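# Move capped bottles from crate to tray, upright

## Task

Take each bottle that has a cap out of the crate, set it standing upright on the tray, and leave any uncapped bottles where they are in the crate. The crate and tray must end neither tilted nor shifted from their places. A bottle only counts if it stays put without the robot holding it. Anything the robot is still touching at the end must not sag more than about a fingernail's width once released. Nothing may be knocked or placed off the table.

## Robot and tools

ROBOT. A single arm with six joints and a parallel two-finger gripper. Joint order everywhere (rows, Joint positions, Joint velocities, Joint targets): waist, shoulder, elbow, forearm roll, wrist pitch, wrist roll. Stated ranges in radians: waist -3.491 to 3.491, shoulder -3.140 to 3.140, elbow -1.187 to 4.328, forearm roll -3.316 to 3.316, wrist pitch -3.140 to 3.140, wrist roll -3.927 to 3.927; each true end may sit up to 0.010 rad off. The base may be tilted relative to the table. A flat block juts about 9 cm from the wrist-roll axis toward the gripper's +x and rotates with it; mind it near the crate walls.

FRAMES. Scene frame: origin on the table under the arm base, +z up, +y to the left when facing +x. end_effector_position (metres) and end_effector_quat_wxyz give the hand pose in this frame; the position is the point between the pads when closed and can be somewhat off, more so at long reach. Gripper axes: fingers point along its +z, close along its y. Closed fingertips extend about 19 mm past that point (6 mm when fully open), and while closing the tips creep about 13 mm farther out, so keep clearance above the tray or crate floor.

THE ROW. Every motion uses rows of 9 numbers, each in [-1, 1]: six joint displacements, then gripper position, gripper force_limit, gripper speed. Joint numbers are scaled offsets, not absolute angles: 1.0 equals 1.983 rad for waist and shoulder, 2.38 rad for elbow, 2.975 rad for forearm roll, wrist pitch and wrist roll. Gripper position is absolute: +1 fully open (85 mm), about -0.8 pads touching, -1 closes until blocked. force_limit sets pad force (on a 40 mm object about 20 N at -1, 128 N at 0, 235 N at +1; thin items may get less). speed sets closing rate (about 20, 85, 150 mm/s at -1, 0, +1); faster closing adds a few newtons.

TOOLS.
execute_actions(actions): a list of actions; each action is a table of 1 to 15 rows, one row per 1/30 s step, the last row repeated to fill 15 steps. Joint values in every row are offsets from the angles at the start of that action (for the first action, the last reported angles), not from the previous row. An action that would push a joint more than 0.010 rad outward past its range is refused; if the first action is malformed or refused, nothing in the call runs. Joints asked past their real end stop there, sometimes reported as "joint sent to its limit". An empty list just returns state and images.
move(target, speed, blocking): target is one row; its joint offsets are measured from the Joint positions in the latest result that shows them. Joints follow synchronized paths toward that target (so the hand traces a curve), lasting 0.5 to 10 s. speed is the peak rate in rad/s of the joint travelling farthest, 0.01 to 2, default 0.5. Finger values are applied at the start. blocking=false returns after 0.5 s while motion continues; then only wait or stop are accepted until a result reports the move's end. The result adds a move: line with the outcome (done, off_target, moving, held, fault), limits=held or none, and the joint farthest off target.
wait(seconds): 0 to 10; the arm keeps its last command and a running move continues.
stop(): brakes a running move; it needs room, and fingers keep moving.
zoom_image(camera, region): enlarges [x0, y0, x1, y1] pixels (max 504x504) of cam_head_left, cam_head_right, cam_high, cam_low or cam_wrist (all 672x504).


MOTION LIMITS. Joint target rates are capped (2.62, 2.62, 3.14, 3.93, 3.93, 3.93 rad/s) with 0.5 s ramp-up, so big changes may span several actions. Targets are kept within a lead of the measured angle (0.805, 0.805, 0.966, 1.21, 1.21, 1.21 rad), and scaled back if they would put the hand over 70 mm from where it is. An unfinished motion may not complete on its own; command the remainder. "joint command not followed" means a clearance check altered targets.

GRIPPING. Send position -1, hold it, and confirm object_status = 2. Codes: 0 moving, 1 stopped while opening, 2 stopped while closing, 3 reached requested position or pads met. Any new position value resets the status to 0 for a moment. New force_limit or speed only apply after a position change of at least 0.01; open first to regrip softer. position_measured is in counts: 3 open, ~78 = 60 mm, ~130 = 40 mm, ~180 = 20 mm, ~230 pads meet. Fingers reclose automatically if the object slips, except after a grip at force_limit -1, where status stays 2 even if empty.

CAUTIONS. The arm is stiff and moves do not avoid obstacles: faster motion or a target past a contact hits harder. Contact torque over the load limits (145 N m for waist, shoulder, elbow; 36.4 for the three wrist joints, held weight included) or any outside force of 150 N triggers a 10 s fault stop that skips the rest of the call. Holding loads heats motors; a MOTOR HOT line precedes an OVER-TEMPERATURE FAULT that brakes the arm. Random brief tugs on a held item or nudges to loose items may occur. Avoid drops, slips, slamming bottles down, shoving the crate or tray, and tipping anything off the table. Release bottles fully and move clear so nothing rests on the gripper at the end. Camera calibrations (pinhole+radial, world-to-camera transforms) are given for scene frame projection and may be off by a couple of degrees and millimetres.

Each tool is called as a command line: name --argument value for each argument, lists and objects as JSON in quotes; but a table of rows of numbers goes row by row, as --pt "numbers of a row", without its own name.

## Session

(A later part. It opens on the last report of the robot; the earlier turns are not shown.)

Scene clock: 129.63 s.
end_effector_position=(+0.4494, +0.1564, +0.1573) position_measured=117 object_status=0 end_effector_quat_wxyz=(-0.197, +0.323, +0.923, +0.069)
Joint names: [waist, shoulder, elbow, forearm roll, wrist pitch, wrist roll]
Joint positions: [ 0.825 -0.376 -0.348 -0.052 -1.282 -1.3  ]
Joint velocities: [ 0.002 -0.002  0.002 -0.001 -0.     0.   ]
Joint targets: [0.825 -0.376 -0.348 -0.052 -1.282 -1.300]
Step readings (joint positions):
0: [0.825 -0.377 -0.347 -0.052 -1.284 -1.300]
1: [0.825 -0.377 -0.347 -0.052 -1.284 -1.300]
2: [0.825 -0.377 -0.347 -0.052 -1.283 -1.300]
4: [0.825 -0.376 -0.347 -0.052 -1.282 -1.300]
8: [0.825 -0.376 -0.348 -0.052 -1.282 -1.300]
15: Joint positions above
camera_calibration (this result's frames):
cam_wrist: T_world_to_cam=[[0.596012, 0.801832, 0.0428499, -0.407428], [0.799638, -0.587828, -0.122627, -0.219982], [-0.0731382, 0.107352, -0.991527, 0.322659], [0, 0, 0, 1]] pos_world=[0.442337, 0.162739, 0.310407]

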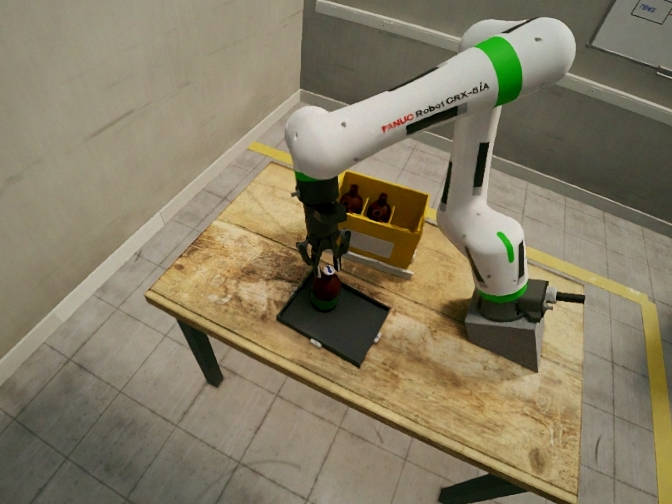

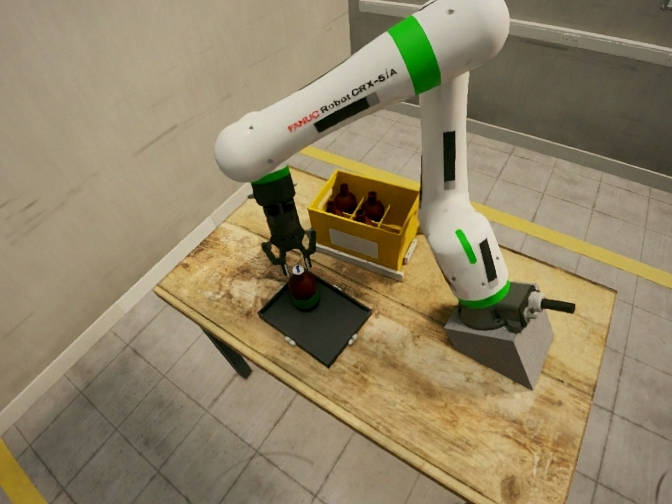

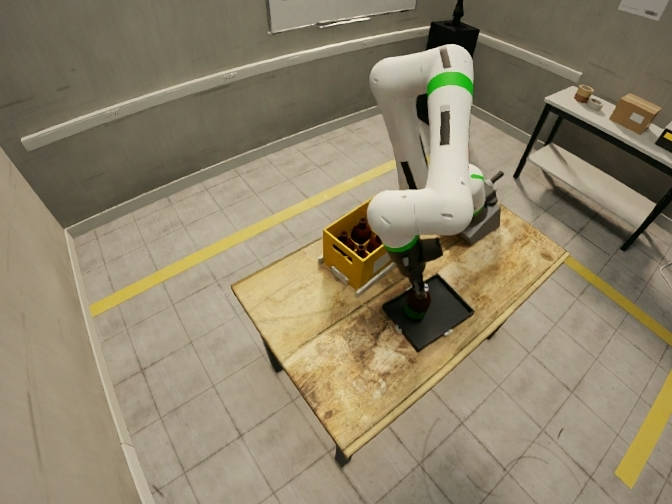

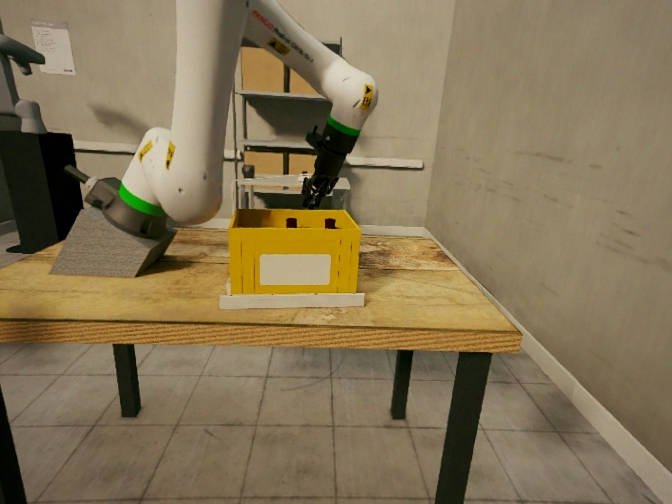

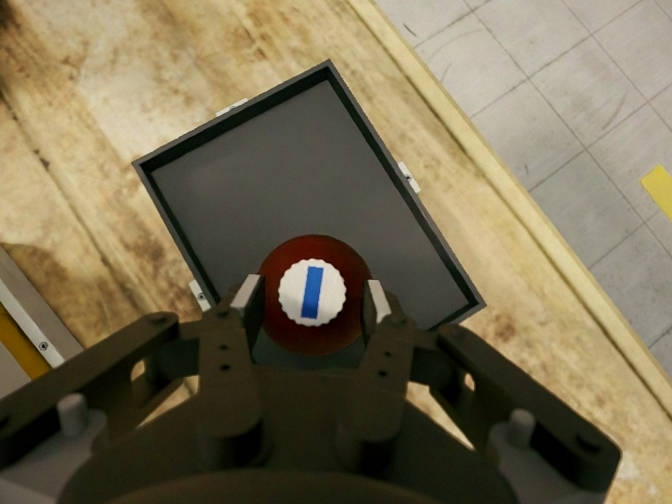

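move --target '[0.0254,-0.0186,0.0233,0.0085,-0.0387,0,0.1,-0.4,0.5]' --speed 0.4

Scene clock: 134.50 s.
end_effector_position=(+0.4499, +0.1520, +0.1973) position_measured=117 object_status=3 end_effector_quat_wxyz=(-0.199, +0.294, +0.933, +0.062)
Joint names: [waist, shoulder, elbow, forearm roll, wrist pitch, wrist roll]
Joint positions: [ 0.875 -0.413 -0.292 -0.027 -1.397 -1.3  ]
Joint velocities: [ 0.001 -0.     0.001 -0.001 -0.    -0.   ]
Joint targets: [0.875 -0.413 -0.292 -0.027 -1.397 -1.300]
move: done; limits=none; farthest joint: the waist, 0.000 radians from its target (0.051 radians at the start)
camera_calibration (this result's frames):
cam_wrist: T_world_to_cam=[[0.544273, 0.837844, 0.042236, -0.388069], [0.835203, -0.536455, -0.121049, -0.242205], [-0.0787628, 0.10116, -0.991748, 0.366418], [0, 0, 0, 1]] pos_world=[0.442366, 0.158143, 0.350466]

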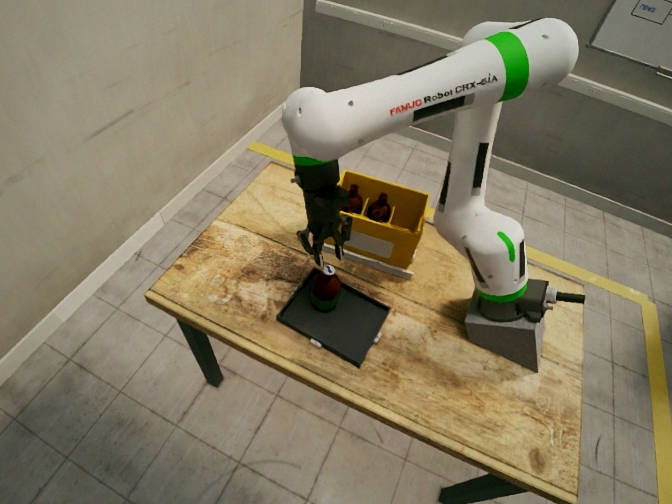

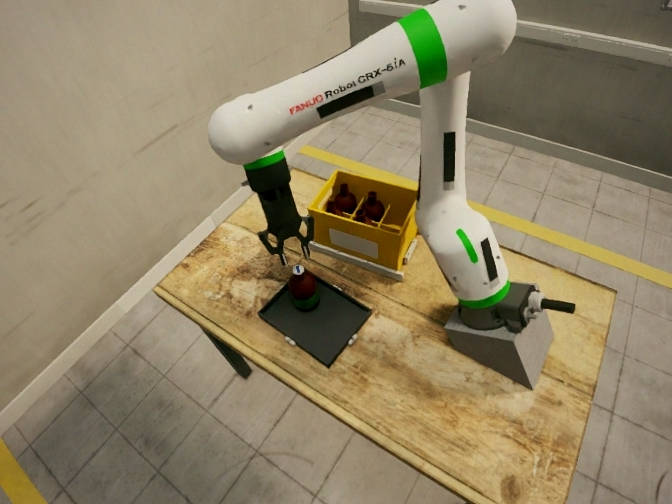

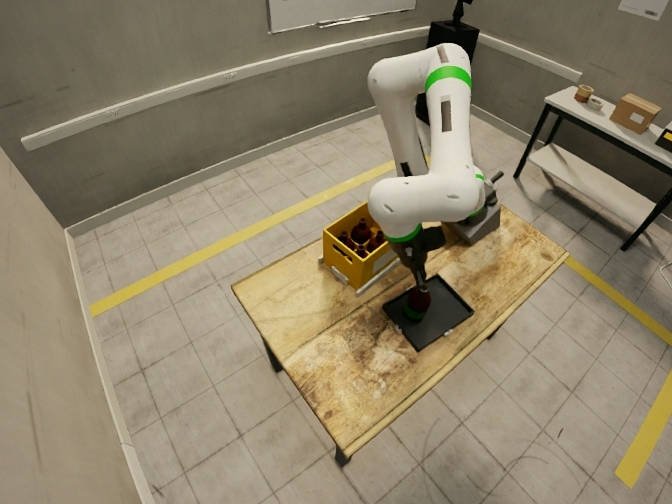

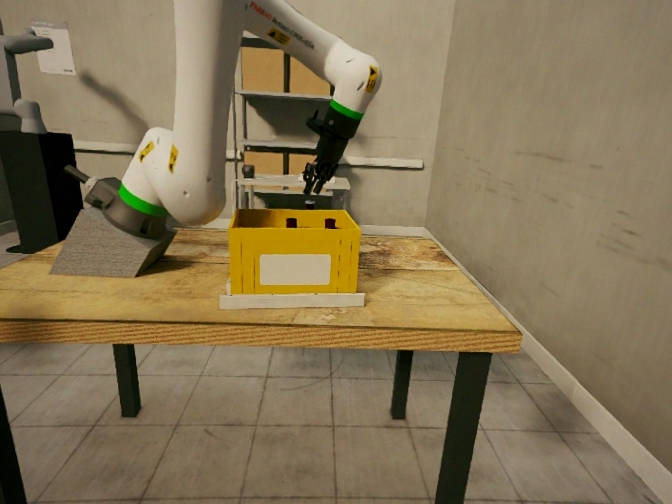

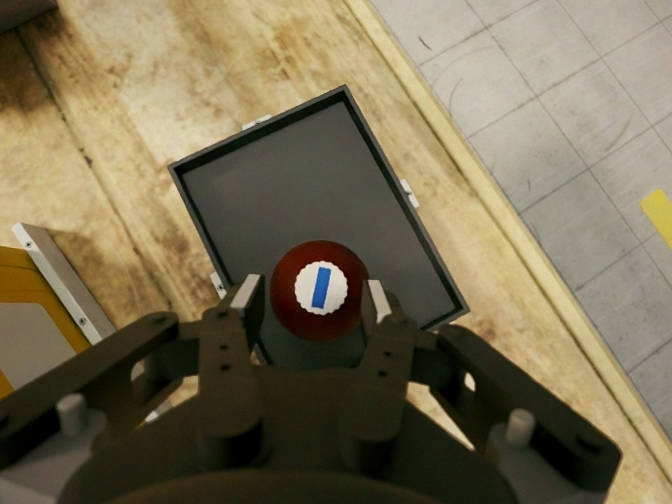

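Quick double-check that the remaining crate bottles are all open.

zoom_image --camera "cam_head_right" --region '[300,160,430,280]'

zoom_image --camera "cam_high" --region '[310,190,420,300]'

Region (300, 160, 430, 280) of cam_head_right's 672x504 image, scaled by 3.877, with more detail than that image has; it fills the top 465 rows of this view, and the rest is white.

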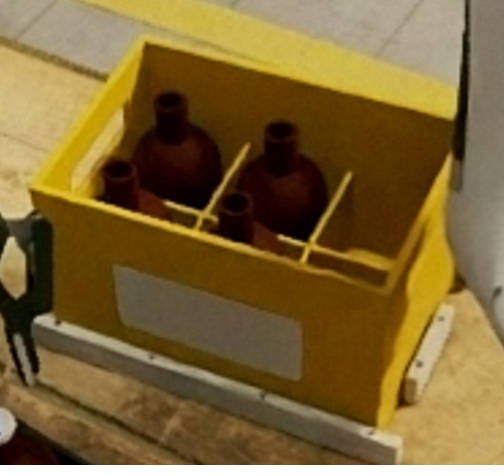

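Region (310, 190, 420, 300) of cam_high's 672x504 image, scaled by 4.582, with more detail than that image has.

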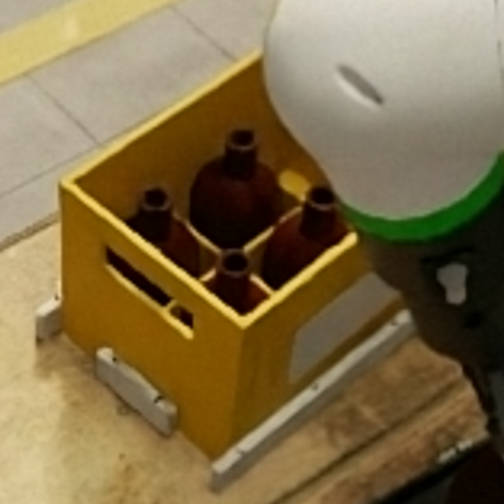

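finished_scene --scene 2

The scene is finished: the task was done.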